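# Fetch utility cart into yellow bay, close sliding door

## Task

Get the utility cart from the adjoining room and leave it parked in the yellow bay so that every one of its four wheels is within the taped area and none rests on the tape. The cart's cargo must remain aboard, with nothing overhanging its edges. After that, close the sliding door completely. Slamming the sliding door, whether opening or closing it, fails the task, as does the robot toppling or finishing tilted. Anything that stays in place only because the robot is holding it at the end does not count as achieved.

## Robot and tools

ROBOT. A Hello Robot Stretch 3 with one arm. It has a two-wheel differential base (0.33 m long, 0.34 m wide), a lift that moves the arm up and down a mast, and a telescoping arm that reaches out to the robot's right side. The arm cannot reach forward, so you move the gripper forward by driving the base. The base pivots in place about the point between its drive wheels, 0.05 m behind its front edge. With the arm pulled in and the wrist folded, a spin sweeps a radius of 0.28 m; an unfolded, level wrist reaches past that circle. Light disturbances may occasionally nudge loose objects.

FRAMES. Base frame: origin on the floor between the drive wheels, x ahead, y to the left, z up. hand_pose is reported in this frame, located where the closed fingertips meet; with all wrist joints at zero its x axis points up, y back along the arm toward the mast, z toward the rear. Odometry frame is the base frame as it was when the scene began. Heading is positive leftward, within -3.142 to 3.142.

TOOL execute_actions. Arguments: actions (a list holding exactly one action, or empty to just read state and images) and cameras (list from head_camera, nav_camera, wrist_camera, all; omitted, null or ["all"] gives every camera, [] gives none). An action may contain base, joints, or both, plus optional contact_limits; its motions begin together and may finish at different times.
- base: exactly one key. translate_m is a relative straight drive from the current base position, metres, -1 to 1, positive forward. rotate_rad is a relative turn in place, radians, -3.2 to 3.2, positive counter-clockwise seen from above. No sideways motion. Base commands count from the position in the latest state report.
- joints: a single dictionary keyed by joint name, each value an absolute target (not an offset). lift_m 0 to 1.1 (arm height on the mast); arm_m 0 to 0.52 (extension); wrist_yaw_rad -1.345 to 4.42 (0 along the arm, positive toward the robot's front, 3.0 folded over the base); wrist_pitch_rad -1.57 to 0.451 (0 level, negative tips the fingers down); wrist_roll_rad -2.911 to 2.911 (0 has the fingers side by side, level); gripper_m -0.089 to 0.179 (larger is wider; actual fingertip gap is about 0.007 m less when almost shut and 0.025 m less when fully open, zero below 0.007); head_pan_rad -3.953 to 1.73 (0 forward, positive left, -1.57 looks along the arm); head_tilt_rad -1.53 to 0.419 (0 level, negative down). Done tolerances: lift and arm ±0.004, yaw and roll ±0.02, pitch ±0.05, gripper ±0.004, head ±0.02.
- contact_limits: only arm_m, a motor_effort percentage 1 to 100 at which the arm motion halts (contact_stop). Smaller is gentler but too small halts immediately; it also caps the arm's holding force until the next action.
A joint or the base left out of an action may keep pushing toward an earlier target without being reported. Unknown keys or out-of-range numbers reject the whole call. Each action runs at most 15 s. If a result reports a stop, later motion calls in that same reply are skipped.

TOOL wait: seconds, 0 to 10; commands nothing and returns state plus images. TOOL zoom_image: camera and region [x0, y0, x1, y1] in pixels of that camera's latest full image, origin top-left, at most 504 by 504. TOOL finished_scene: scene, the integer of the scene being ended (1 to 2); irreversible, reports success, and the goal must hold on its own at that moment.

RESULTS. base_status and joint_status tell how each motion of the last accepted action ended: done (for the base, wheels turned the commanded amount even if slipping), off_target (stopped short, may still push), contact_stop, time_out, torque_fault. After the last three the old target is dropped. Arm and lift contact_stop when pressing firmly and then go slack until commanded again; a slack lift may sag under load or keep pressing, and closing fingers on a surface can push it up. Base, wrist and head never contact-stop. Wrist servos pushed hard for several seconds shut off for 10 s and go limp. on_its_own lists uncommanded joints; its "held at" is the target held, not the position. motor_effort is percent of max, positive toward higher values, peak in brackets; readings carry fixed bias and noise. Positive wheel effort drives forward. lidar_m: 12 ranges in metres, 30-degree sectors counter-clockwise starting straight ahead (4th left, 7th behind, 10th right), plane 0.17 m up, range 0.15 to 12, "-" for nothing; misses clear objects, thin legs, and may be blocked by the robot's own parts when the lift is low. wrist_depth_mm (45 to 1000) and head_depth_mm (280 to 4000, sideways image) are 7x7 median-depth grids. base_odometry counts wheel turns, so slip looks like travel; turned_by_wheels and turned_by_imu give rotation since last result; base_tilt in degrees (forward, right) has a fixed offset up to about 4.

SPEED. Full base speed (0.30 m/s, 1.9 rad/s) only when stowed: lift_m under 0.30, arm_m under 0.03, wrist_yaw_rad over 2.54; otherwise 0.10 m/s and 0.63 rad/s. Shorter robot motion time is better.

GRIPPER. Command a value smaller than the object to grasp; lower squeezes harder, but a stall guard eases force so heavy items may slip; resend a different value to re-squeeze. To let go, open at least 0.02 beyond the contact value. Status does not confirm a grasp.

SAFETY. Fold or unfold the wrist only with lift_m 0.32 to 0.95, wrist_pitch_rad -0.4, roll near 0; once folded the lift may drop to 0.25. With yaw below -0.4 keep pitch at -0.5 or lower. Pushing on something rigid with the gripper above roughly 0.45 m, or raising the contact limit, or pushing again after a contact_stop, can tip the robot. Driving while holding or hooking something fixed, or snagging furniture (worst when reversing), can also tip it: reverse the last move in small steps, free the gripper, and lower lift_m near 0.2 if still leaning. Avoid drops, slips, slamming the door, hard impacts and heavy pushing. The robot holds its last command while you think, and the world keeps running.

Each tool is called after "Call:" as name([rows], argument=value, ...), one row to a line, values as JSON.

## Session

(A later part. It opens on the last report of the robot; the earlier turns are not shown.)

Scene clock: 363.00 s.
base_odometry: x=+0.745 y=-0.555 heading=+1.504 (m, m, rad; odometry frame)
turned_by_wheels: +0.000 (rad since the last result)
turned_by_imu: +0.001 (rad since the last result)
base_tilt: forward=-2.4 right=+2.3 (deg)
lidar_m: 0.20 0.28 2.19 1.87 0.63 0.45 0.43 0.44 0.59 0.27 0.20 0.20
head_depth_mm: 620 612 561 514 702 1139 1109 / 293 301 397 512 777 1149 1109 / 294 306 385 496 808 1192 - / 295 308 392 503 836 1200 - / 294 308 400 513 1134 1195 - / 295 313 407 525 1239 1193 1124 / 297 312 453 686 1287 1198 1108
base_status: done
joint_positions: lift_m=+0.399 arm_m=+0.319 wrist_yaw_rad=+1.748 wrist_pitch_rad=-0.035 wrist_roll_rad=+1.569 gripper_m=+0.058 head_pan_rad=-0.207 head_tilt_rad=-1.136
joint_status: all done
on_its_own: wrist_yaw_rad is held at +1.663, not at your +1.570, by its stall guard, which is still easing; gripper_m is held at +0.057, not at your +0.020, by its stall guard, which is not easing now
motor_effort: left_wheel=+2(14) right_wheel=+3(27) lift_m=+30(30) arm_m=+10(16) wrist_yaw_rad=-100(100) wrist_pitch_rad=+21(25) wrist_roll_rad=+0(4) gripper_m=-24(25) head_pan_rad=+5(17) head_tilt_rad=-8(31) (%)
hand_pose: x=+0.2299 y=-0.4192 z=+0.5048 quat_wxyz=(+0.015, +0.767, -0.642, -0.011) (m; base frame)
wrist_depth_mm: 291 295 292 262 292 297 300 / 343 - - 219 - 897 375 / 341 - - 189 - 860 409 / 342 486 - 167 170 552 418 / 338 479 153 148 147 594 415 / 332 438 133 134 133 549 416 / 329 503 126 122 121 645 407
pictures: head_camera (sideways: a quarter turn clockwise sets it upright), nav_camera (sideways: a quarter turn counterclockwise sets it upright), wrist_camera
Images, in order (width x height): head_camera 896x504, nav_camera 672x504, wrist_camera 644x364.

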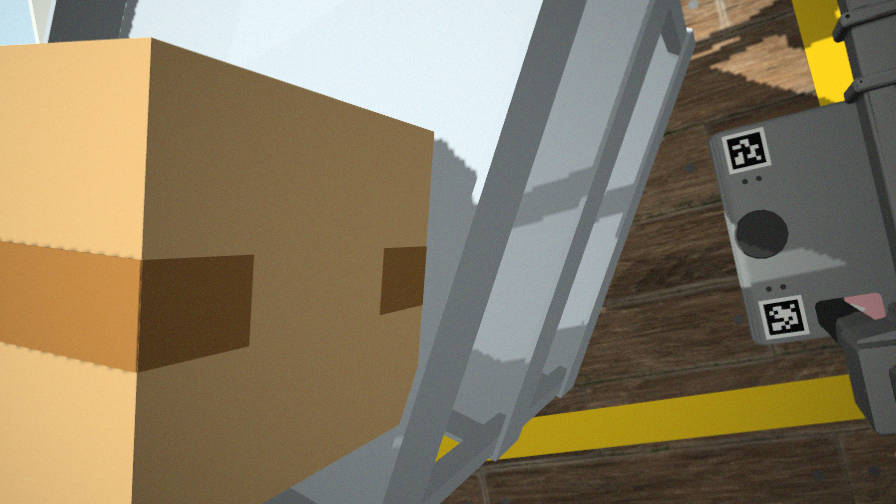

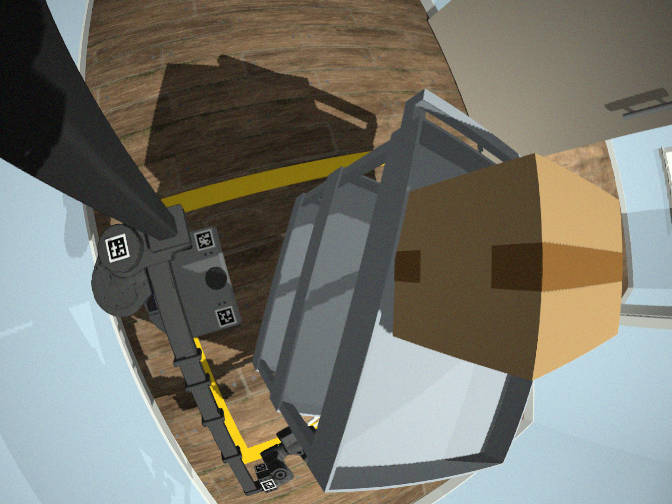

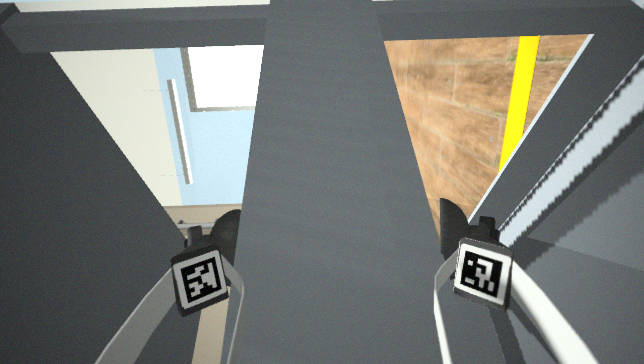

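Call:
execute_actions([
  {"joints":{"gripper_m":0.16,"wrist_yaw_rad":1.75}},
], cameras=["wrist_camera","nav_camera"])

Scene clock: 366.20 s.
base_odometry: x=+0.745 y=-0.555 heading=+1.503 (m, m, rad; odometry frame)
turned_by_wheels: +0.000 (rad since the last result)
turned_by_imu: +0.000 (rad since the last result)
base_tilt: forward=-2.4 right=+2.4 (deg)
lidar_m: 0.20 0.28 2.20 1.87 0.63 0.45 0.43 0.44 0.59 0.27 0.20 0.19
head_depth_mm: 619 612 562 513 493 1133 1113 / 292 300 395 512 779 1153 1109 / 294 303 383 492 813 1192 - / 295 308 389 498 832 1190 - / 296 309 397 510 1126 1188 - / 295 311 406 524 1250 1192 1117 / 297 311 431 664 1285 1192 1106
base_status: not commanded
joint_positions: lift_m=+0.399 arm_m=+0.320 wrist_yaw_rad=+1.752 wrist_pitch_rad=-0.022 wrist_roll_rad=+1.571 gripper_m=+0.160 head_pan_rad=-0.207 head_tilt_rad=-1.136
joint_status: all done
motor_effort: left_wheel=-1(3) right_wheel=+2(4) lift_m=+29(30) arm_m=+3(3) wrist_yaw_rad=-3(32) wrist_pitch_rad=+14(24) wrist_roll_rad=-1(3) gripper_m=+1(96) head_pan_rad=+4(4) head_tilt_rad=-8(8) (%)
hand_pose: x=+0.2301 y=-0.4187 z=+0.5081 quat_wxyz=(+0.009, +0.768, -0.640, -0.007) (m; base frame)
wrist_depth_mm: 296 296 293 265 292 290 294 / 337 - - 223 - 874 373 / 334 - - 192 201 909 400 / 329 468 - 169 172 565 423 / 329 415 - 150 150 674 406 / 325 - 638 136 135 704 393 / 313 465 631 123 123 604 456
pictures: nav_camera (sideways: a quarter turn counterclockwise sets it upright), wrist_camera
Images, in order (width x height): nav_camera 672x504, wrist_camera 644x364.

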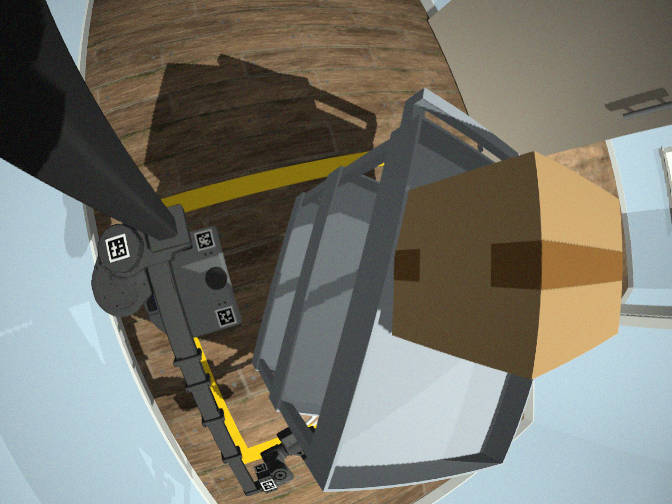

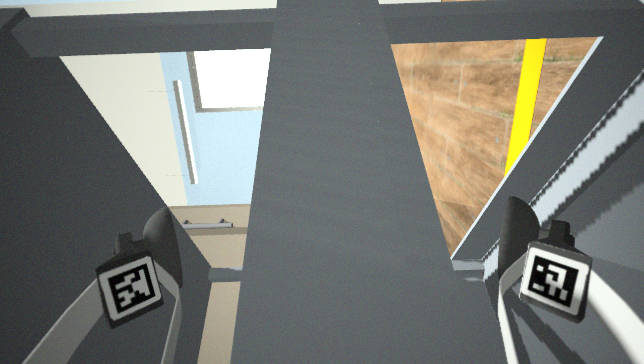

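Call:
execute_actions([
  {"joints":{"arm_m":0.45},"base":{"translate_m":-0.06}},
], cameras=["wrist_camera"])

Call:
execute_actions([
  {"joints":{"wrist_yaw_rad":0.0,"gripper_m":0.0,"wrist_roll_rad":0.0,"wrist_pitch_rad":-1.5}},
], cameras=[])

Call:
execute_actions([
  {"joints":{"arm_m":0.02,"head_pan_rad":-0.5,"head_tilt_rad":-1.1}},
])

Scene clock: 390.00 s.
base_odometry: x=+0.741 y=-0.615 heading=+1.503 (m, m, rad; odometry frame)
turned_by_wheels: +0.000 (rad since the last result)
turned_by_imu: +0.001 (rad since the last result)
base_tilt: forward=-2.4 right=+2.4 (deg)
lidar_m: 0.26 0.36 2.19 1.61 0.54 0.39 0.37 0.38 0.51 1.30 0.25 0.25
head_depth_mm: 660 622 564 514 804 1176 1110 / 305 596 563 524 823 1176 1112 / 305 368 481 532 1041 1191 - / 308 373 490 837 1140 1199 - / 308 378 479 853 1238 1186 - / 311 384 487 877 1271 1197 1122 / 313 389 548 1352 1287 1193 1112
base_status: done
joint_positions: lift_m=+0.399 arm_m=+0.450 wrist_yaw_rad=+1.751 wrist_pitch_rad=-0.022 wrist_roll_rad=+1.571 gripper_m=+0.160 head_pan_rad=-0.207 head_tilt_rad=-1.136
joint_status: all done
motor_effort: left_wheel=-1(4) right_wheel=+1(2) lift_m=+29(29) arm_m=+4(5) wrist_yaw_rad=-1(3) wrist_pitch_rad=+14(14) wrist_roll_rad=-1(1) gripper_m=+1(0) head_pan_rad=+5(4) head_tilt_rad=-7(8) (%)
hand_pose: x=+0.2301 y=-0.5489 z=+0.5081 quat_wxyz=(+0.009, +0.768, -0.641, -0.007) (m; base frame)
wrist_depth_mm: - - - - - 875 593 / - - - - - 876 589 / - - - 395 397 395 381 / 364 445 - 348 - 923 355 / 332 411 - 310 - 657 408 / 328 - 868 282 830 709 390 / 313 459 - 253 - 647 456
pictures: wrist_camera
Images, in order (width x height): wrist_camera 644x364.

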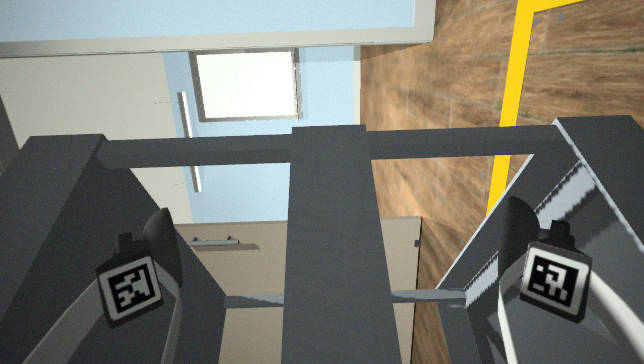

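Scene clock: 392.10 s.
base_odometry: x=+0.741 y=-0.615 heading=+1.503 (m, m, rad; odometry frame)
turned_by_wheels: +0.000 (rad since the last result)
turned_by_imu: +0.000 (rad since the last result)
base_tilt: forward=-2.3 right=+2.4 (deg)
lidar_m: 0.26 0.36 2.19 1.61 0.54 0.39 0.37 0.38 0.51 1.31 0.25 0.25
head_depth_mm: 659 620 563 515 803 1176 1107 / 305 598 564 522 827 1179 1114 / 305 368 481 532 1047 1187 - / 308 373 490 840 1134 1192 - / 309 378 479 853 1241 1195 - / 311 384 486 879 1268 1193 1114 / 313 390 547 1343 1285 1190 1111
base_status: not commanded
joint_positions: lift_m=+0.399 arm_m=+0.450 wrist_yaw_rad=+0.002 wrist_pitch_rad=-1.495 wrist_roll_rad=+0.004 gripper_m=+0.000 head_pan_rad=-0.207 head_tilt_rad=-1.136
joint_status: all done
motor_effort: left_wheel=-1(1) right_wheel=+2(1) lift_m=+29(29) arm_m=+3(4) wrist_yaw_rad=-3(4) wrist_pitch_rad=-2(12) wrist_roll_rad=-2(4) gripper_m=-3(94) head_pan_rad=+4(3) head_tilt_rad=-8(8) (%)
hand_pose: x=-0.0216 y=-0.5900 z=+0.2809 quat_wxyz=(+0.518, +0.480, -0.519, -0.482) (m; base frame)
wrist_depth_mm: 419 414 417 414 410 403 381 / 433 427 425 422 413 413 384 / 452 443 440 423 422 417 389 / 456 452 446 445 441 436 393 / 472 460 460 - 448 443 404 / 485 474 466 466 457 452 405 / 349 477 480 472 465 470 417
pictures: none
No camera images: the call's "cameras" was empty. Leave "cameras" out to get every camera's image.

Scene clock: 396.47 s.
base_odometry: x=+0.741 y=-0.615 heading=+1.503 (m, m, rad; odometry frame)
turned_by_wheels: +0.000 (rad since the last result)
turned_by_imu: +0.000 (rad since the last result)
base_tilt: forward=-2.4 right=+2.4 (deg)
lidar_m: 0.26 0.36 2.19 1.61 0.54 0.39 0.37 0.38 0.51 1.31 0.25 0.25
head_depth_mm: 690 645 579 534 835 1190 - / 692 648 582 535 838 1192 - / 695 652 585 536 838 1198 - / 697 654 578 538 846 1185 - / 315 355 453 539 847 1190 1116 / 313 346 438 516 850 1199 1109 / 314 336 425 519 945 1199 1113
base_status: not commanded
joint_positions: lift_m=+0.399 arm_m=+0.020 wrist_yaw_rad=+0.001 wrist_pitch_rad=-1.497 wrist_roll_rad=+0.002 gripper_m=+0.000 head_pan_rad=-0.493 head_tilt_rad=-1.100
joint_status: all done
motor_effort: left_wheel=-1(2) right_wheel=+2(1) lift_m=+29(29) arm_m=-3(3) wrist_yaw_rad=-2(2) wrist_pitch_rad=-1(3) wrist_roll_rad=-1(2) gripper_m=-3(3) head_pan_rad=-4(31) head_tilt_rad=+0(6) (%)
hand_pose: x=-0.0216 y=-0.1600 z=+0.2809 quat_wxyz=(+0.518, +0.481, -0.518, -0.482) (m; base frame)
wrist_depth_mm: 280 239 414 414 410 399 400 / 289 262 424 423 412 414 401 / 291 299 438 431 430 420 408 / 261 446 440 - - 430 409 / 270 468 457 - - - 395 / 310 472 476 - - - 395 / 490 485 485 - - - 412
pictures: head_camera (sideways: a quarter turn clockwise sets it upright), nav_camera (sideways: a quarter turn counterclockwise sets it upright), wrist_camera
Images, in order (width x height): head_camera 896x504, nav_camera 672x504, wrist_camera 644x364.

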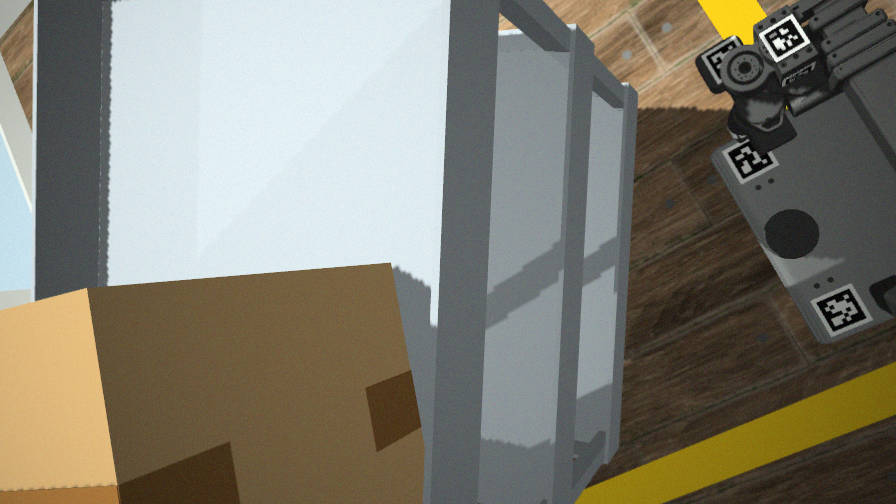

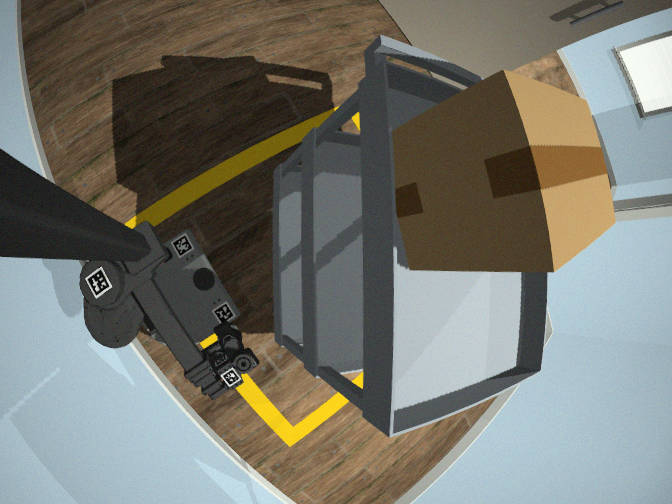

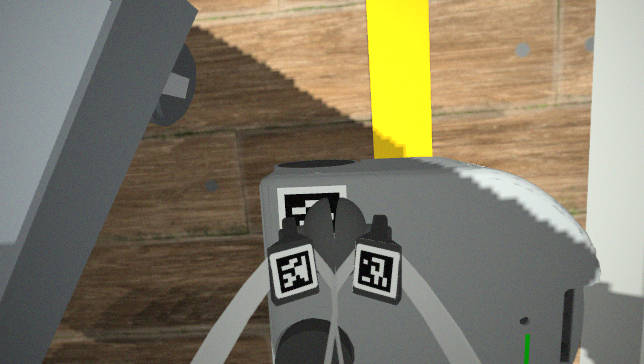

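Call:
execute_actions([
  {"base":{"rotate_rad":-1.0},"joints":{"head_pan_rad":0.5,"head_tilt_rad":-0.9}},
], cameras=["nav_camera"])

Scene clock: 409.37 s.
base_odometry: x=+0.741 y=-0.615 heading=+0.504 (m, m, rad; odometry frame)
turned_by_wheels: -1.000 (rad since the last result)
turned_by_imu: -1.003 (rad since the last result)
base_tilt: forward=-2.4 right=+2.4 (deg)
lidar_m: 0.25 0.25 0.26 0.38 2.16 1.32 0.51 0.38 0.37 0.39 0.53 0.33
head_depth_mm: 1992 2094 689 603 526 764 1100 / 1950 2134 711 606 527 801 1090 / 1821 1983 711 608 531 806 1097 / 1734 1881 717 609 531 809 1090 / 1637 398 372 454 525 808 1098 / 476 375 353 438 509 812 1113 / 478 376 343 423 508 828 1119
base_status: done
joint_positions: lift_m=+0.399 arm_m=+0.020 wrist_yaw_rad=+0.001 wrist_pitch_rad=-1.497 wrist_roll_rad=+0.002 gripper_m=+0.000 head_pan_rad=+0.493 head_tilt_rad=-0.902
joint_status: all done
motor_effort: left_wheel=+2(5) right_wheel=-3(5) lift_m=+29(29) arm_m=-3(3) wrist_yaw_rad=-2(2) wrist_pitch_rad=-1(1) wrist_roll_rad=-1(1) gripper_m=-3(1) head_pan_rad=+5(50) head_tilt_rad=+1(21) (%)
hand_pose: x=-0.0216 y=-0.1600 z=+0.2809 quat_wxyz=(+0.518, +0.481, -0.518, -0.482) (m; base frame)
wrist_depth_mm: 427 414 419 417 412 323 271 / 436 426 431 424 417 412 328 / 444 438 438 430 426 424 420 / 457 450 446 - - 434 424 / 468 466 453 - - - 440 / 415 478 469 - - - 453 / 338 493 482 - - - 459
pictures: nav_camera (sideways: a quarter turn counterclockwise sets it upright)
Images, in order (width x height): nav_camera 672x504.

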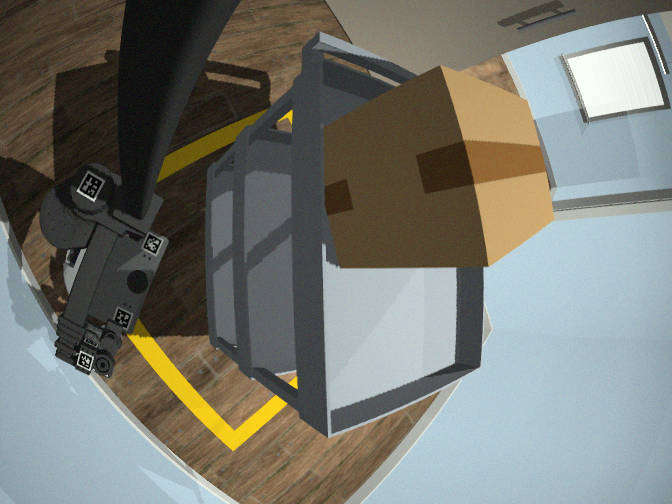

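Call:
execute_actions([
  {"base":{"rotate_rad":-0.57}},
], cameras=[])

Call:
execute_actions([
  {"base":{"translate_m":-0.55}},
], cameras=[])

Call:
execute_actions([
  {"base":{"rotate_rad":1.57},"joints":{"head_pan_rad":-0.7,"head_tilt_rad":-0.8}},
])

Scene clock: 413.53 s.
base_odometry: x=+0.741 y=-0.615 heading=-0.066 (m, m, rad; odometry frame)
turned_by_wheels: -0.570 (rad since the last result)
turned_by_imu: -0.572 (rad since the last result)
base_tilt: forward=-2.4 right=+2.4 (deg)
lidar_m: 1.33 0.25 0.25 0.26 0.36 2.19 1.59 0.54 0.39 0.37 0.38 0.51
head_depth_mm: 1478 1706 1839 1590 1371 1235 1103 / 1554 1794 1867 1597 1395 1226 1107 / 1636 1888 1866 1570 670 1191 1111 / 1714 2006 1874 596 553 824 1109 / 1818 2104 687 610 527 796 1081 / 1918 2156 721 615 535 761 996 / 1995 2177 725 615 535 488 737
base_status: done
joint_positions: lift_m=+0.399 arm_m=+0.020 wrist_yaw_rad=+0.001 wrist_pitch_rad=-1.497 wrist_roll_rad=+0.002 gripper_m=+0.000 head_pan_rad=+0.493 head_tilt_rad=-0.902
joint_status: not commanded
motor_effort: left_wheel=+2(5) right_wheel=-3(6) lift_m=+29(29) arm_m=-3(3) wrist_yaw_rad=-2(2) wrist_pitch_rad=-2(1) wrist_roll_rad=-1(1) gripper_m=-3(3) head_pan_rad=+3(4) head_tilt_rad=+1(1) (%)
hand_pose: x=-0.0216 y=-0.1600 z=+0.2809 quat_wxyz=(+0.518, +0.481, -0.518, -0.482) (m; base frame)
wrist_depth_mm: 394 418 421 412 412 406 399 / 433 425 429 422 419 408 414 / 443 443 429 430 427 419 421 / 461 452 444 - - 432 425 / 472 468 453 - - - 437 / 480 477 463 - - - 448 / 490 495 480 - - - 461
pictures: none
No camera images: the call's "cameras" was empty. Leave "cameras" out to get every camera's image.

Scene clock: 420.10 s.
base_odometry: x=+0.192 y=-0.578 heading=-0.066 (m, m, rad; odometry frame)
turned_by_wheels: +0.000 (rad since the last result)
turned_by_imu: +0.002 (rad since the last result)
base_tilt: forward=-2.4 right=+2.4 (deg)
lidar_m: 0.74 0.55 0.54 1.59 1.64 1.61 1.55 0.55 0.40 0.38 0.39 0.53
head_depth_mm: 1934 821 1729 1573 1387 1234 1104 / 983 855 1145 1330 1388 1229 1099 / 974 773 1122 1078 1345 1231 1108 / 586 684 741 1054 1306 1234 1109 / 536 614 686 1015 1258 1238 1116 / 526 632 680 1021 1381 1241 1114 / 594 762 725 1583 1413 1236 1117
base_status: done
joint_positions: lift_m=+0.399 arm_m=+0.020 wrist_yaw_rad=+0.001 wrist_pitch_rad=-1.497 wrist_roll_rad=+0.002 gripper_m=+0.000 head_pan_rad=+0.493 head_tilt_rad=-0.902
joint_status: not commanded
motor_effort: left_wheel=+3(3) right_wheel=-2(6) lift_m=+29(29) arm_m=-3(2) wrist_yaw_rad=-1(1) wrist_pitch_rad=-1(1) wrist_roll_rad=-1(1) gripper_m=-3(3) head_pan_rad=+4(4) head_tilt_rad=+2(1) (%)
hand_pose: x=-0.0216 y=-0.1600 z=+0.2809 quat_wxyz=(+0.518, +0.481, -0.518, -0.482) (m; base frame)
wrist_depth_mm: 426 416 420 406 411 405 400 / 440 429 422 426 417 412 405 / 448 442 429 432 427 423 414 / 454 457 451 - - 429 425 / 472 465 460 - - - 436 / 487 477 483 - - - 449 / 490 491 483 - - - 458
pictures: none
No camera images: the call's "cameras" was empty. Leave "cameras" out to get every camera's image.

Scene clock: 423.53 s.
base_odometry: x=+0.192 y=-0.578 heading=+1.504 (m, m, rad; odometry frame)
turned_by_wheels: +1.570 (rad since the last result)
turned_by_imu: +1.576 (rad since the last result)
base_tilt: forward=-2.4 right=+2.4 (deg)
lidar_m: 1.59 1.64 1.62 1.55 0.56 0.40 0.38 0.39 0.53 0.74 0.55 0.54
head_depth_mm: 620 568 666 1040 1145 1248 1122 / 624 573 652 1043 1222 1250 1130 / 666 693 765 1024 998 1233 1129 / 1820 956 843 1043 1388 1267 1133 / 3387 2522 2068 1736 1483 1288 1137 / 3697 2717 2173 1748 1486 1286 1133 / 3832 2756 2147 1774 1493 1296 1144
base_status: done
joint_positions: lift_m=+0.399 arm_m=+0.020 wrist_yaw_rad=+0.001 wrist_pitch_rad=-1.497 wrist_roll_rad=+0.002 gripper_m=+0.000 head_pan_rad=-0.693 head_tilt_rad=-0.804
joint_status: all done
motor_effort: left_wheel=-2(4) right_wheel=+2(5) lift_m=+29(29) arm_m=-2(3) wrist_yaw_rad=-1(2) wrist_pitch_rad=-1(1) wrist_roll_rad=-1(1) gripper_m=-3(2) head_pan_rad=-5(50) head_tilt_rad=+2(16) (%)
hand_pose: x=-0.0216 y=-0.1600 z=+0.2809 quat_wxyz=(+0.518, +0.481, -0.518, -0.482) (m; base frame)
wrist_depth_mm: 424 422 414 410 404 406 399 / 435 429 425 415 415 415 408 / 443 448 437 427 433 421 416 / 452 454 452 - - 430 425 / 468 466 455 - - - 414 / 478 463 470 - - - 403 / 492 485 480 - - - 421
pictures: head_camera (sideways: a quarter turn clockwise sets it upright), nav_camera (sideways: a quarter turn counterclockwise sets it upright), wrist_camera
Images, in order (width x height): head_camera 896x504, nav_camera 672x504, wrist_camera 644x364.

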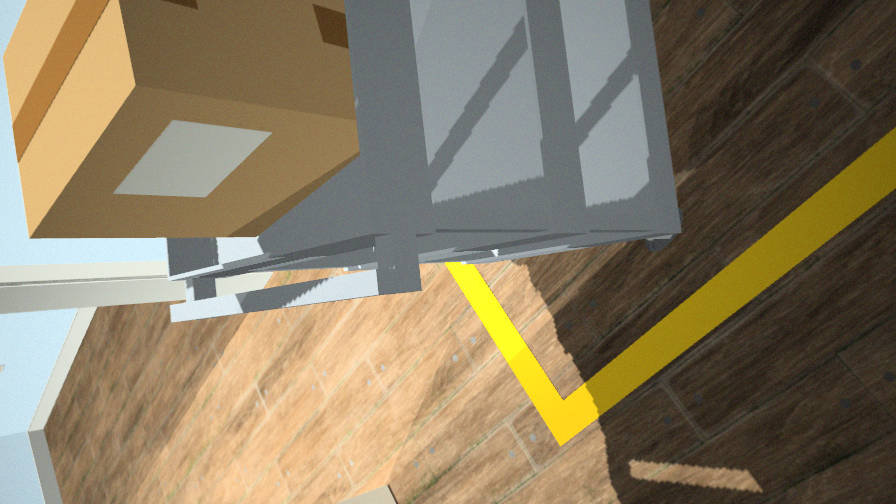

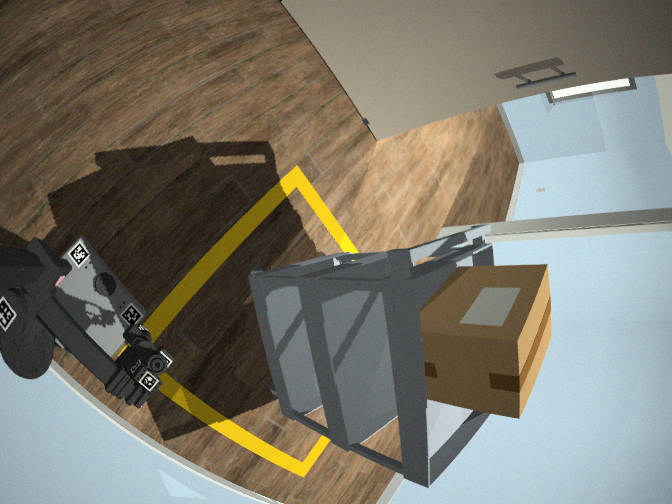

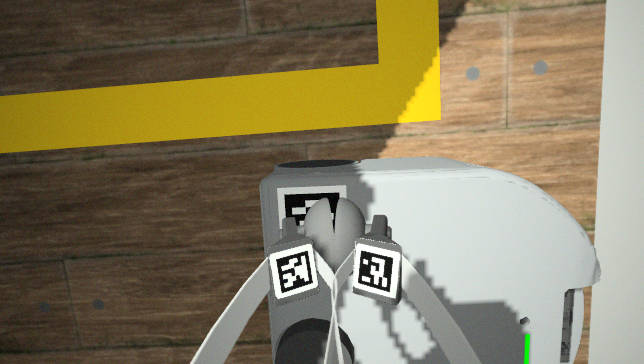

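Call:
execute_actions([
  {"base":{"rotate_rad":0.54},"joints":{"wrist_pitch_rad":-0.4,"arm_m":0.0}},
], cameras=[])

Call:
execute_actions([
  {"joints":{"wrist_yaw_rad":2.7}},
], cameras=[])

Call:
execute_actions([
  {"joints":{"lift_m":0.28,"head_pan_rad":-1.5,"head_tilt_rad":-0.7}},
], cameras=[])

Call:
execute_actions([
  {"base":{"translate_m":0.9}},
])

Scene clock: 441.37 s.
base_odometry: x=+0.192 y=-0.578 heading=+2.044 (m, m, rad; odometry frame)
turned_by_wheels: +0.540 (rad since the last result)
turned_by_imu: +0.542 (rad since the last result)
base_tilt: forward=-2.4 right=+2.4 (deg)
lidar_m: 1.64 1.61 1.54 0.55 0.40 0.38 0.39 0.53 0.73 0.55 0.54 1.59
head_depth_mm: 3754 2697 2110 1738 1379 1125 1125 / 3733 2732 2121 1736 1472 1272 1125 / 1512 2505 1995 1744 1470 1278 1128 / 1402 1623 1909 1742 1485 1278 1130 / 1379 1582 1838 1752 1490 1291 1139 / 1356 1544 1799 1755 1481 1286 1139 / 1334 1535 1784 1761 1492 1291 1142
base_status: done
joint_positions: lift_m=+0.399 arm_m=+0.002 wrist_yaw_rad=+0.001 wrist_pitch_rad=-0.420 wrist_roll_rad=+0.002 gripper_m=+0.000 head_pan_rad=-0.693 head_tilt_rad=-0.803
joint_status: all done
joint sent to its limit — the command would take arm_m past its lower limit, so that joint was sent only as far as its limit.
motor_effort: left_wheel=-2(5) right_wheel=+2(5) lift_m=+29(29) arm_m=-3(2) wrist_yaw_rad=-1(1) wrist_pitch_rad=+12(11) wrist_roll_rad=-1(1) gripper_m=-2(4) head_pan_rad=-4(4) head_tilt_rad=+2(2) (%)
hand_pose: x=-0.0212 y=-0.3713 z=+0.4117 quat_wxyz=(+0.691, +0.148, -0.692, -0.147) (m; base frame)
wrist_depth_mm: - 265 294 342 - - - / - 651 - - - - - / - 728 775 801 735 966 - / 905 702 643 630 572 807 827 / 774 717 520 - 697 702 677 / 645 624 461 593 598 597 591 / 563 549 543 540 539 523 519
pictures: none
No camera images: the call's "cameras" was empty. Leave "cameras" out to get every camera's image.

Scene clock: 443.73 s.
base_odometry: x=+0.192 y=-0.578 heading=+2.044 (m, m, rad; odometry frame)
turned_by_wheels: +0.000 (rad since the last result)
turned_by_imu: +0.000 (rad since the last result)
base_tilt: forward=-2.4 right=+2.4 (deg)
lidar_m: 1.64 1.61 1.55 0.55 0.40 0.38 0.39 0.53 0.73 0.55 0.54 1.59
head_depth_mm: 3748 2681 2114 1732 1372 1124 1130 / 3732 2694 2113 1736 1471 1273 1123 / 1505 2501 1995 1732 1475 1278 1130 / 1410 1601 1896 1745 1470 1282 1133 / 1382 1578 1840 1756 1483 1283 1138 / 1357 1554 1809 1765 1481 1290 1135 / 1342 1528 1778 1758 1503 1292 1137
base_status: not commanded
joint_positions: lift_m=+0.399 arm_m=+0.002 wrist_yaw_rad=+2.698 wrist_pitch_rad=-0.419 wrist_roll_rad=+0.002 gripper_m=+0.000 head_pan_rad=-0.693 head_tilt_rad=-0.803
joint_status: all done
motor_effort: left_wheel=-2(2) right_wheel=+2(1) lift_m=+29(29) arm_m=-2(2) wrist_yaw_rad=+3(1) wrist_pitch_rad=+12(12) wrist_roll_rad=-1(1) gripper_m=-3(2) head_pan_rad=-4(4) head_tilt_rad=+2(2) (%)
hand_pose: x=+0.0750 y=+0.0555 z=+0.4119 quat_wxyz=(+0.296, +0.707, -0.009, +0.642) (m; base frame)
wrist_depth_mm: 464 661 - - - - - / 473 649 - - - - - / 485 657 - - - - - / 501 660 870 888 855 805 809 / - 655 734 - 709 709 688 / - 634 620 591 593 605 591 / 447 - 556 537 512 530 517
pictures: none
No camera images: the call's "cameras" was empty. Leave "cameras" out to get every camera's image.

Scene clock: 445.67 s.
base_odometry: x=+0.192 y=-0.578 heading=+2.044 (m, m, rad; odometry frame)
turned_by_wheels: +0.000 (rad since the last result)
turned_by_imu: +0.000 (rad since the last result)
base_tilt: forward=-2.4 right=+2.3 (deg)
lidar_m: 1.64 1.61 1.54 0.55 0.40 0.38 0.39 0.53 0.73 0.55 0.54 1.59
head_depth_mm: 1946 2147 946 1137 1214 1307 1160 / 2051 680 803 1111 1090 1283 1153 / 2165 629 703 753 1061 1259 1165 / 2282 595 637 714 1008 1212 1167 / 2124 640 714 707 984 1205 1169 / 1913 729 862 713 1551 1344 1173 / 1748 1965 2151 1887 1596 1358 1166
base_status: not commanded
joint_positions: lift_m=+0.281 arm_m=+0.002 wrist_yaw_rad=+2.698 wrist_pitch_rad=-0.418 wrist_roll_rad=+0.002 gripper_m=+0.000 head_pan_rad=-1.493 head_tilt_rad=-0.705
joint_status: all done
motor_effort: left_wheel=-2(2) right_wheel=+2(2) lift_m=+11(26) arm_m=-2(2) wrist_yaw_rad=+2(3) wrist_pitch_rad=+11(12) wrist_roll_rad=-1(1) gripper_m=-3(2) head_pan_rad=-4(50) head_tilt_rad=+3(14) (%)
hand_pose: x=+0.0750 y=+0.0556 z=+0.2931 quat_wxyz=(+0.296, +0.707, -0.009, +0.642) (m; base frame)
wrist_depth_mm: 474 647 - - - - - / 472 639 - - - - - / 479 664 868 841 836 792 787 / 509 648 702 675 651 653 631 / - 569 560 - 552 544 532 / - 504 508 459 469 456 452 / 428 - - 416 404 406 403
pictures: none
No camera images: the call's "cameras" was empty. Leave "cameras" out to get every camera's image.

Scene clock: 450.50 s.
base_odometry: x=-0.218 y=+0.223 heading=+2.043 (m, m, rad; odometry frame)
turned_by_wheels: +0.000 (rad since the last result)
turned_by_imu: -0.001 (rad since the last result)
base_tilt: forward=-2.3 right=+2.4 (deg)
lidar_m: 0.83 1.15 1.11 1.15 1.22 1.16 1.20 0.88 0.92 1.16 0.84 0.81
head_depth_mm: 2186 2546 2459 1903 1569 1334 1156 / 1778 2100 2355 1919 1587 1338 1159 / 1714 1943 2193 1931 1576 1351 1166 / 2805 3102 2467 1926 1587 1341 1176 / 2996 3206 2335 1548 1563 1352 1171 / 913 1015 1133 1259 1434 1351 1164 / 844 915 1005 1096 1226 1321 1168
base_status: done
joint_positions: lift_m=+0.281 arm_m=+0.002 wrist_yaw_rad=+2.699 wrist_pitch_rad=-0.418 wrist_roll_rad=+0.002 gripper_m=+0.000 head_pan_rad=-1.493 head_tilt_rad=-0.705
joint_status: not commanded
motor_effort: left_wheel=-2(5) right_wheel=+1(7) lift_m=+11(11) arm_m=-2(2) wrist_yaw_rad=+2(3) wrist_pitch_rad=+11(12) wrist_roll_rad=-1(1) gripper_m=-3(3) head_pan_rad=-4(4) head_tilt_rad=+3(3) (%)
hand_pose: x=+0.0749 y=+0.0556 z=+0.2931 quat_wxyz=(+0.296, +0.707, -0.009, +0.642) (m; base frame)
wrist_depth_mm: - - - - - - 991 / - - - - - - 976 / 930 897 894 888 871 786 797 / 763 690 694 669 662 649 641 / - 573 573 - 553 540 529 / - 502 513 456 469 463 456 / 430 - - 423 412 409 396
pictures: head_camera (sideways: a quarter turn clockwise sets it upright), nav_camera (sideways: a quarter turn counterclockwise sets it upright), wrist_camera
Images, in order (width x height): head_camera 896x504, nav_camera 672x504, wrist_camera 644x364.

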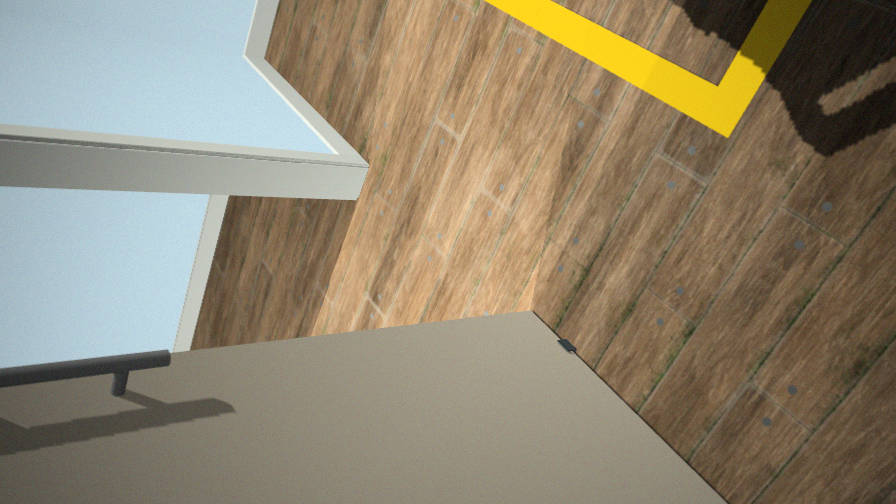

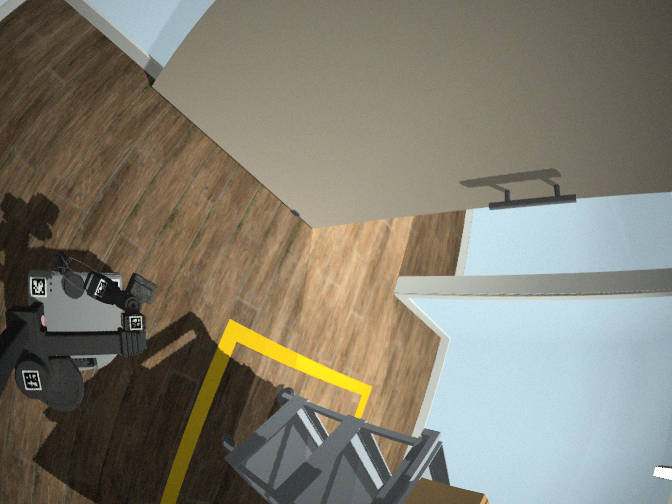

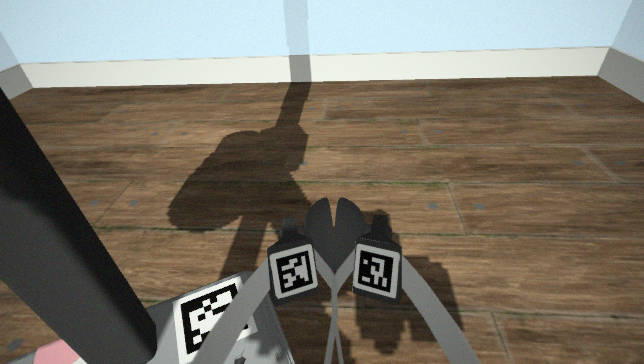

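Call:
execute_actions([
  {"joints":{"head_pan_rad":-2.2,"head_tilt_rad":-0.65}},
], cameras=["head_camera"])

Scene clock: 453.83 s.
base_odometry: x=-0.218 y=+0.223 heading=+2.043 (m, m, rad; odometry frame)
turned_by_wheels: +0.000 (rad since the last result)
turned_by_imu: +0.000 (rad since the last result)
base_tilt: forward=-2.3 right=+2.4 (deg)
lidar_m: 0.83 1.15 1.11 1.15 1.21 1.16 1.20 0.88 0.92 1.16 0.84 0.81
head_depth_mm: 2280 892 963 1448 1591 1366 1179 / 2265 912 974 1299 1408 1371 1187 / 2257 936 1012 1341 1500 1379 1187 / 2261 2487 1169 1355 1516 1379 1185 / 2259 2533 2497 1983 1654 1394 1197 / 2235 2513 2712 2069 1667 1391 1194 / 2237 2491 2616 2057 1661 1397 1196
base_status: not commanded
joint_positions: lift_m=+0.281 arm_m=+0.002 wrist_yaw_rad=+2.699 wrist_pitch_rad=-0.418 wrist_roll_rad=+0.002 gripper_m=+0.000 head_pan_rad=-2.193 head_tilt_rad=-0.656
joint_status: all done
motor_effort: left_wheel=-2(2) right_wheel=+1(1) lift_m=+11(11) arm_m=-3(1) wrist_yaw_rad=+1(1) wrist_pitch_rad=+11(11) wrist_roll_rad=-1(1) gripper_m=-3(3) head_pan_rad=-4(46) head_tilt_rad=+4(14) (%)
hand_pose: x=+0.0749 y=+0.0556 z=+0.2931 quat_wxyz=(+0.296, +0.707, -0.009, +0.642) (m; base frame)
wrist_depth_mm: - - - - - - 972 / - - - - - - 990 / 942 890 878 847 836 805 785 / 745 712 682 674 672 652 640 / - 585 571 - 543 544 533 / - 501 520 465 466 462 462 / 442 - - 415 408 407 396
pictures: head_camera (sideways: a quarter turn clockwise sets it upright)
Images, in order (width x height): head_camera 896x504.

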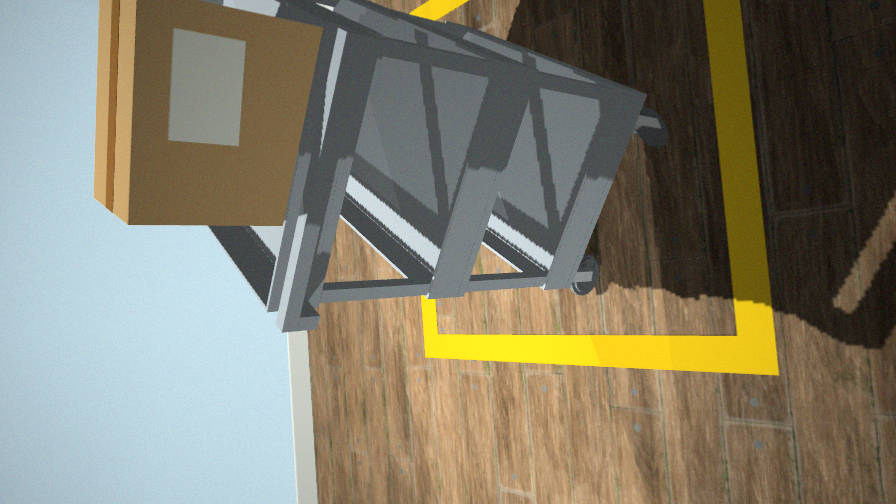

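Call:
execute_actions([
  {"base":{"translate_m":0.53},"joints":{"head_pan_rad":-0.9,"head_tilt_rad":-0.9}},
], cameras=[])

Call:
execute_actions([
  {"base":{"rotate_rad":1.09},"joints":{"lift_m":0.35,"head_pan_rad":-1.7,"head_tilt_rad":-1.0}},
])

Scene clock: 462.37 s.
base_odometry: x=-0.459 y=+0.695 heading=+2.043 (m, m, rad; odometry frame)
turned_by_wheels: +0.000 (rad since the last result)
turned_by_imu: +0.000 (rad since the last result)
base_tilt: forward=-2.3 right=+2.4 (deg)
lidar_m: 0.41 0.56 0.85 0.88 1.19 1.62 1.68 1.34 2.01 0.50 0.36 0.35
head_depth_mm: 342 409 508 670 979 1234 1106 / 327 388 475 610 861 1212 1122 / 313 368 446 565 774 1184 1130 / 300 350 419 524 696 1038 1109 / 294 334 397 488 691 1083 1113 / 288 322 417 545 696 961 1115 / 316 363 426 510 641 862 1100
base_status: done
joint_positions: lift_m=+0.281 arm_m=+0.002 wrist_yaw_rad=+2.699 wrist_pitch_rad=-0.418 wrist_roll_rad=+0.002 gripper_m=+0.000 head_pan_rad=-0.907 head_tilt_rad=-0.889
joint_status: all done
motor_effort: left_wheel=-2(5) right_wheel=+2(7) lift_m=+11(12) arm_m=-2(2) wrist_yaw_rad=+2(2) wrist_pitch_rad=+11(11) wrist_roll_rad=-1(1) gripper_m=-3(4) head_pan_rad=+3(51) head_tilt_rad=-6(33) (%)
hand_pose: x=+0.0748 y=+0.0557 z=+0.2931 quat_wxyz=(+0.295, +0.707, -0.009, +0.642) (m; base frame)
wrist_depth_mm: 854 842 817 818 796 732 465 / 934 920 916 850 858 737 470 / 953 897 890 880 836 710 472 / 746 708 694 684 669 620 473 / - 574 572 - 556 537 445 / - 508 518 455 466 465 435 / 433 - - 417 413 409 386
pictures: none
No camera images: the call's "cameras" was empty. Leave "cameras" out to get every camera's image.

Scene clock: 464.87 s.
base_odometry: x=-0.459 y=+0.695 heading=+3.133 (m, m, rad; odometry frame)
turned_by_wheels: +1.090 (rad since the last result)
turned_by_imu: +1.093 (rad since the last result)
base_tilt: forward=-2.4 right=+2.4 (deg)
lidar_m: 0.85 0.89 1.24 1.63 1.69 1.34 2.01 0.48 0.36 0.35 0.42 0.58
head_depth_mm: 305 365 457 608 904 1198 1109 / 302 362 450 596 882 1201 - / 307 360 444 582 854 1223 - / 352 418 519 678 975 1248 - / 348 414 511 668 957 1210 1104 / 345 410 505 655 934 1197 1105 / 341 404 497 644 912 1197 1108
base_status: done
joint_positions: lift_m=+0.349 arm_m=+0.002 wrist_yaw_rad=+2.699 wrist_pitch_rad=-0.418 wrist_roll_rad=+0.002 gripper_m=+0.000 head_pan_rad=-1.693 head_tilt_rad=-0.988
joint_status: all done
motor_effort: left_wheel=-2(6) right_wheel=+2(5) lift_m=+30(33) arm_m=-3(2) wrist_yaw_rad=+1(1) wrist_pitch_rad=+11(11) wrist_roll_rad=-1(1) gripper_m=-2(4) head_pan_rad=-4(51) head_tilt_rad=-7(21) (%)
hand_pose: x=+0.0749 y=+0.0557 z=+0.3621 quat_wxyz=(+0.295, +0.707, -0.009, +0.642) (m; base frame)
wrist_depth_mm: - - - - - 862 674 / - - - - - 913 724 / - - - - 965 893 728 / 884 811 799 789 763 752 714 / - 682 667 - 646 636 621 / - 567 570 539 534 538 523 / 502 - - 486 475 475 469
pictures: head_camera (sideways: a quarter turn clockwise sets it upright), nav_camera (sideways: a quarter turn counterclockwise sets it upright), wrist_camera
Images, in order (width x height): head_camera 896x504, nav_camera 672x504, wrist_camera 644x364.

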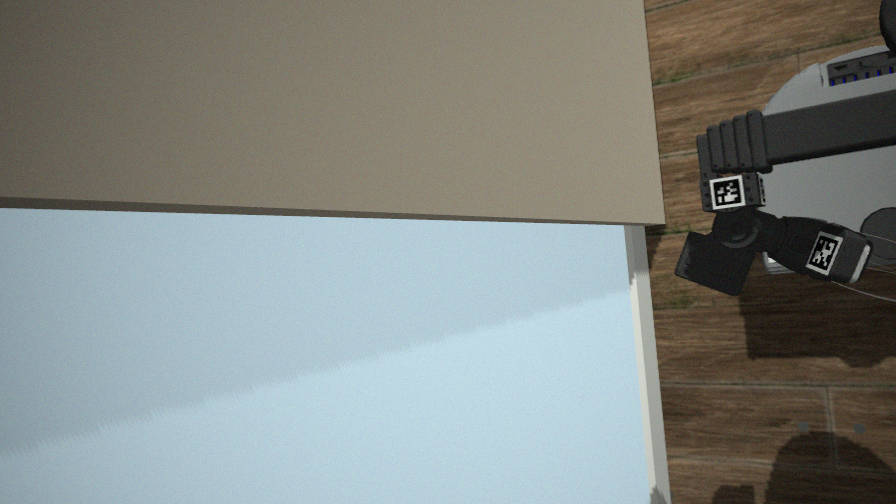

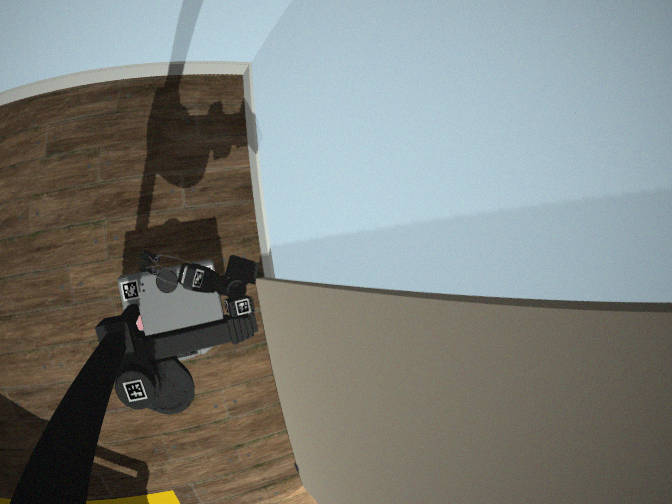

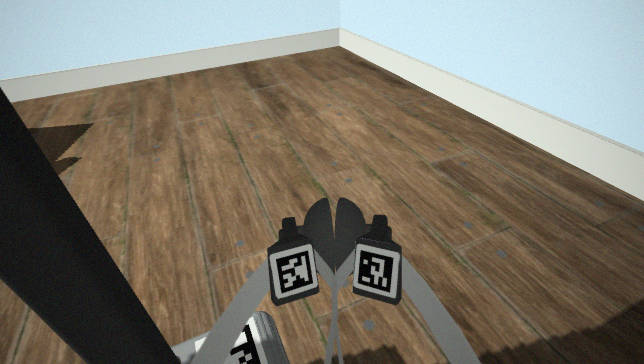

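Call:
execute_actions([
  {"base":{"translate_m":0.08},"joints":{"wrist_yaw_rad":1.75}},
], cameras=[])

Call:
execute_actions([
  {"joints":{"wrist_pitch_rad":0.0,"arm_m":0.2},"contact_limits":{"arm_m":12}},
], cameras=["head_camera"])

Scene clock: 472.23 s.
base_odometry: x=-0.539 y=+0.695 heading=+3.133 (m, m, rad; odometry frame)
turned_by_wheels: +0.000 (rad since the last result)
turned_by_imu: +0.000 (rad since the last result)
base_tilt: forward=-2.4 right=+2.4 (deg)
lidar_m: 0.77 0.81 1.12 1.62 1.70 1.41 2.09 0.48 0.37 0.40 0.42 0.59
head_depth_mm: 323 367 459 611 909 1199 1103 / 360 419 490 623 881 1206 - / 356 427 527 697 947 1224 - / 353 421 520 683 993 1243 - / 350 416 513 670 967 1222 1091 / 346 412 505 657 939 1202 1094 / 343 407 500 645 918 1196 1104
base_status: done
joint_positions: lift_m=+0.349 arm_m=+0.002 wrist_yaw_rad=+1.752 wrist_pitch_rad=-0.418 wrist_roll_rad=+0.002 gripper_m=+0.000 head_pan_rad=-1.693 head_tilt_rad=-0.988
joint_status: all done
motor_effort: left_wheel=-2(4) right_wheel=+2(4) lift_m=+30(30) arm_m=-3(2) wrist_yaw_rad=-2(4) wrist_pitch_rad=+11(11) wrist_roll_rad=-1(1) gripper_m=-3(3) head_pan_rad=-3(4) head_tilt_rad=-7(7) (%)
hand_pose: x=+0.1994 y=-0.1068 z=+0.3621 quat_wxyz=(+0.556, +0.626, -0.330, +0.437) (m; base frame)
wrist_depth_mm: 775 722 688 639 609 575 466 / 843 798 741 691 658 628 457 / 977 881 838 763 745 683 441 / 838 829 815 782 739 727 439 / 696 687 668 - 648 611 429 / 590 570 565 538 538 534 417 / 501 493 489 488 474 471 390
pictures: none
No camera images: the call's "cameras" was empty. Leave "cameras" out to get every camera's image.

Scene clock: 474.60 s.
base_odometry: x=-0.539 y=+0.695 heading=+3.133 (m, m, rad; odometry frame)
turned_by_wheels: +0.000 (rad since the last result)
turned_by_imu: +0.000 (rad since the last result)
base_tilt: forward=-2.4 right=+2.4 (deg)
lidar_m: 0.77 0.81 1.12 1.62 1.69 1.41 2.09 0.48 0.37 0.40 0.42 0.58
head_depth_mm: 323 369 459 611 913 1202 1112 / 360 420 490 624 887 1198 - / 357 426 529 696 897 1212 - / 353 421 520 684 925 1210 - / 350 417 513 671 902 1217 1102 / 347 411 507 659 930 1199 1104 / 343 407 499 648 917 1201 1103
base_status: not commanded
joint_positions: lift_m=+0.349 arm_m=+0.179 wrist_yaw_rad=+1.747 wrist_pitch_rad=-0.022 wrist_roll_rad=+0.002 gripper_m=+0.000 head_pan_rad=-1.693 head_tilt_rad=-0.988
joint_status: arm_m contact_stop (moved +0.177 of +0.198); the others done
on_its_own: arm_m is slack since a contact_stop, until your next command for it (your +0.200 is given up)
motor_effort: left_wheel=-1(3) right_wheel=-2(3) lift_m=+30(30) arm_m=+1(13) wrist_yaw_rad=+4(13) wrist_pitch_rad=+13(13) wrist_roll_rad=-1(1) gripper_m=-3(2) head_pan_rad=-3(5) head_tilt_rad=-7(7) (%)
contact_limits: arm_m 12 (drawing in: default 24, maximum 40; extending or still: default 35, maximum 56)
hand_pose: x=+0.2303 y=-0.2793 z=+0.4584 quat_wxyz=(+0.460, +0.548, -0.448, +0.536) (m; base frame)
wrist_depth_mm: 788 728 682 628 614 308 166 / 817 738 690 665 626 305 164 / 836 782 743 682 640 303 162 / 885 821 771 724 686 299 162 / 957 874 791 - 701 297 163 / 961 870 854 765 718 294 162 / 761 743 741 744 727 290 160
pictures: head_camera (sideways: a quarter turn clockwise sets it upright)
Images, in order (width x height): head_camera 896x504.

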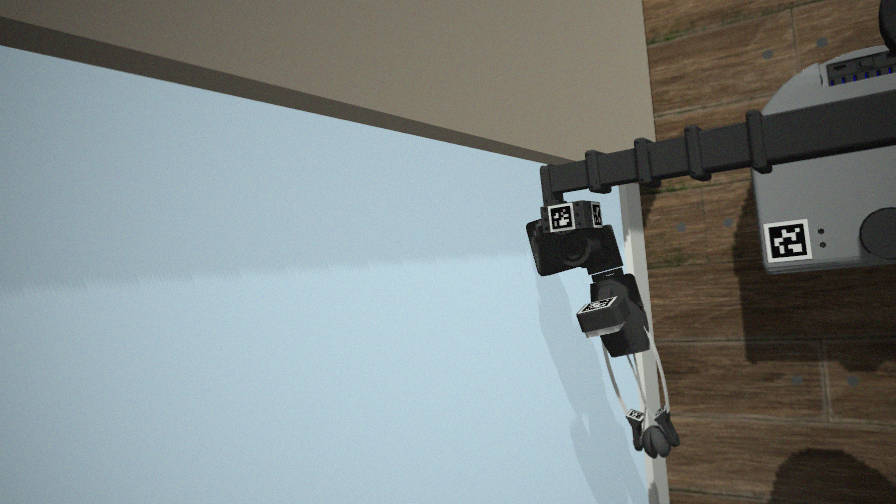

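Call:
execute_actions([
  {"joints":{"arm_m":0.155}},
], cameras=[])

Call:
execute_actions([
  {"base":{"translate_m":-0.1}},
], cameras=["head_camera"])

Scene clock: 479.40 s.
base_odometry: x=-0.539 y=+0.695 heading=+3.133 (m, m, rad; odometry frame)
turned_by_wheels: +0.000 (rad since the last result)
turned_by_imu: +0.000 (rad since the last result)
base_tilt: forward=-2.4 right=+2.3 (deg)
lidar_m: 0.77 0.80 1.12 1.62 1.69 1.41 2.08 0.48 0.37 0.40 0.42 0.59
head_depth_mm: 323 368 460 611 909 1203 1102 / 360 420 490 624 892 1206 - / 356 426 528 695 891 1208 - / 353 421 521 683 879 1206 - / 350 417 515 672 914 1193 1105 / 346 412 507 661 941 1201 1104 / 343 407 499 648 917 1195 1110
base_status: not commanded
joint_positions: lift_m=+0.349 arm_m=+0.155 wrist_yaw_rad=+1.748 wrist_pitch_rad=-0.022 wrist_roll_rad=+0.002 gripper_m=+0.000 head_pan_rad=-1.693 head_tilt_rad=-0.988
joint_status: all done
motor_effort: left_wheel=-1(2) right_wheel=+1(2) lift_m=+29(29) arm_m=-2(0) wrist_yaw_rad=+2(4) wrist_pitch_rad=+14(14) wrist_roll_rad=-1(1) gripper_m=-3(3) head_pan_rad=-4(3) head_tilt_rad=-7(7) (%)
hand_pose: x=+0.2303 y=-0.2551 z=+0.4584 quat_wxyz=(+0.460, +0.548, -0.448, +0.537) (m; base frame)
wrist_depth_mm: 771 725 688 641 609 385 206 / 816 747 705 666 633 377 206 / 842 805 744 677 653 373 204 / 879 823 766 712 672 372 202 / 945 876 816 - 695 368 201 / 932 898 842 790 724 367 199 / 774 771 738 730 736 364 199
pictures: none
No camera images: the call's "cameras" was empty. Leave "cameras" out to get every camera's image.

Scene clock: 482.60 s.
base_odometry: x=-0.439 y=+0.695 heading=+3.133 (m, m, rad; odometry frame)
turned_by_wheels: +0.000 (rad since the last result)
turned_by_imu: +0.001 (rad since the last result)
base_tilt: forward=-2.3 right=+2.4 (deg)
lidar_m: 0.87 0.91 1.27 1.63 1.71 1.32 1.99 0.48 0.36 0.36 0.42 0.58
head_depth_mm: 305 365 456 608 908 1200 1104 / 308 361 449 595 878 1205 - / 354 412 492 632 808 1206 - / 351 418 518 678 870 1206 - / 347 414 511 667 905 1193 1105 / 344 409 504 655 931 1193 1099 / 341 405 497 642 909 1203 1104
base_status: done
joint_positions: lift_m=+0.349 arm_m=+0.155 wrist_yaw_rad=+1.752 wrist_pitch_rad=-0.021 wrist_roll_rad=+0.002 gripper_m=+0.000 head_pan_rad=-1.695 head_tilt_rad=-0.988
joint_status: not commanded
motor_effort: left_wheel=-1(11) right_wheel=+1(46) lift_m=+29(29) arm_m=+3(7) wrist_yaw_rad=-3(29) wrist_pitch_rad=+13(14) wrist_roll_rad=-1(1) gripper_m=-3(3) head_pan_rad=-4(4) head_tilt_rad=-7(7) (%)
hand_pose: x=+0.2301 y=-0.2537 z=+0.4586 quat_wxyz=(+0.458, +0.548, -0.447, +0.538) (m; base frame)
wrist_depth_mm: 857 840 789 731 701 380 204 / 926 855 780 734 711 381 204 / 990 922 857 804 743 377 203 / - 937 890 841 782 376 201 / - - 940 - 804 368 202 / 974 956 925 862 812 366 200 / 756 746 734 736 727 364 198
pictures: head_camera (sideways: a quarter turn clockwise sets it upright)
Images, in order (width x height): head_camera 896x504.

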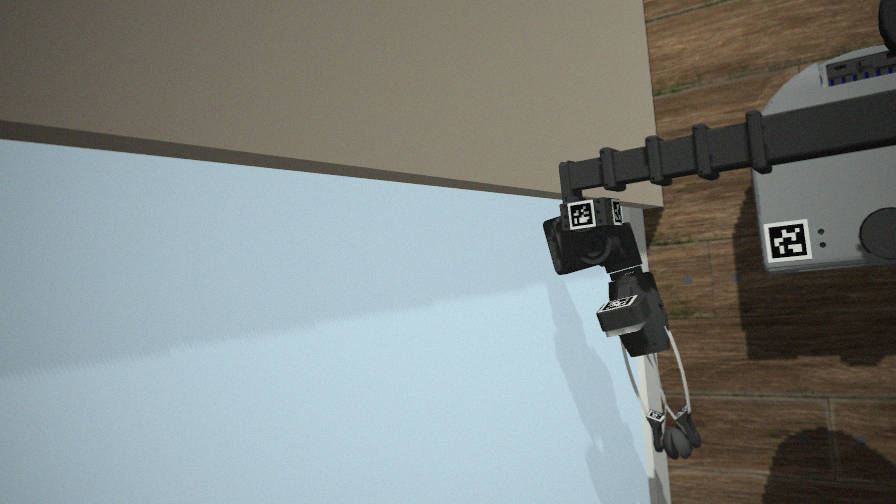

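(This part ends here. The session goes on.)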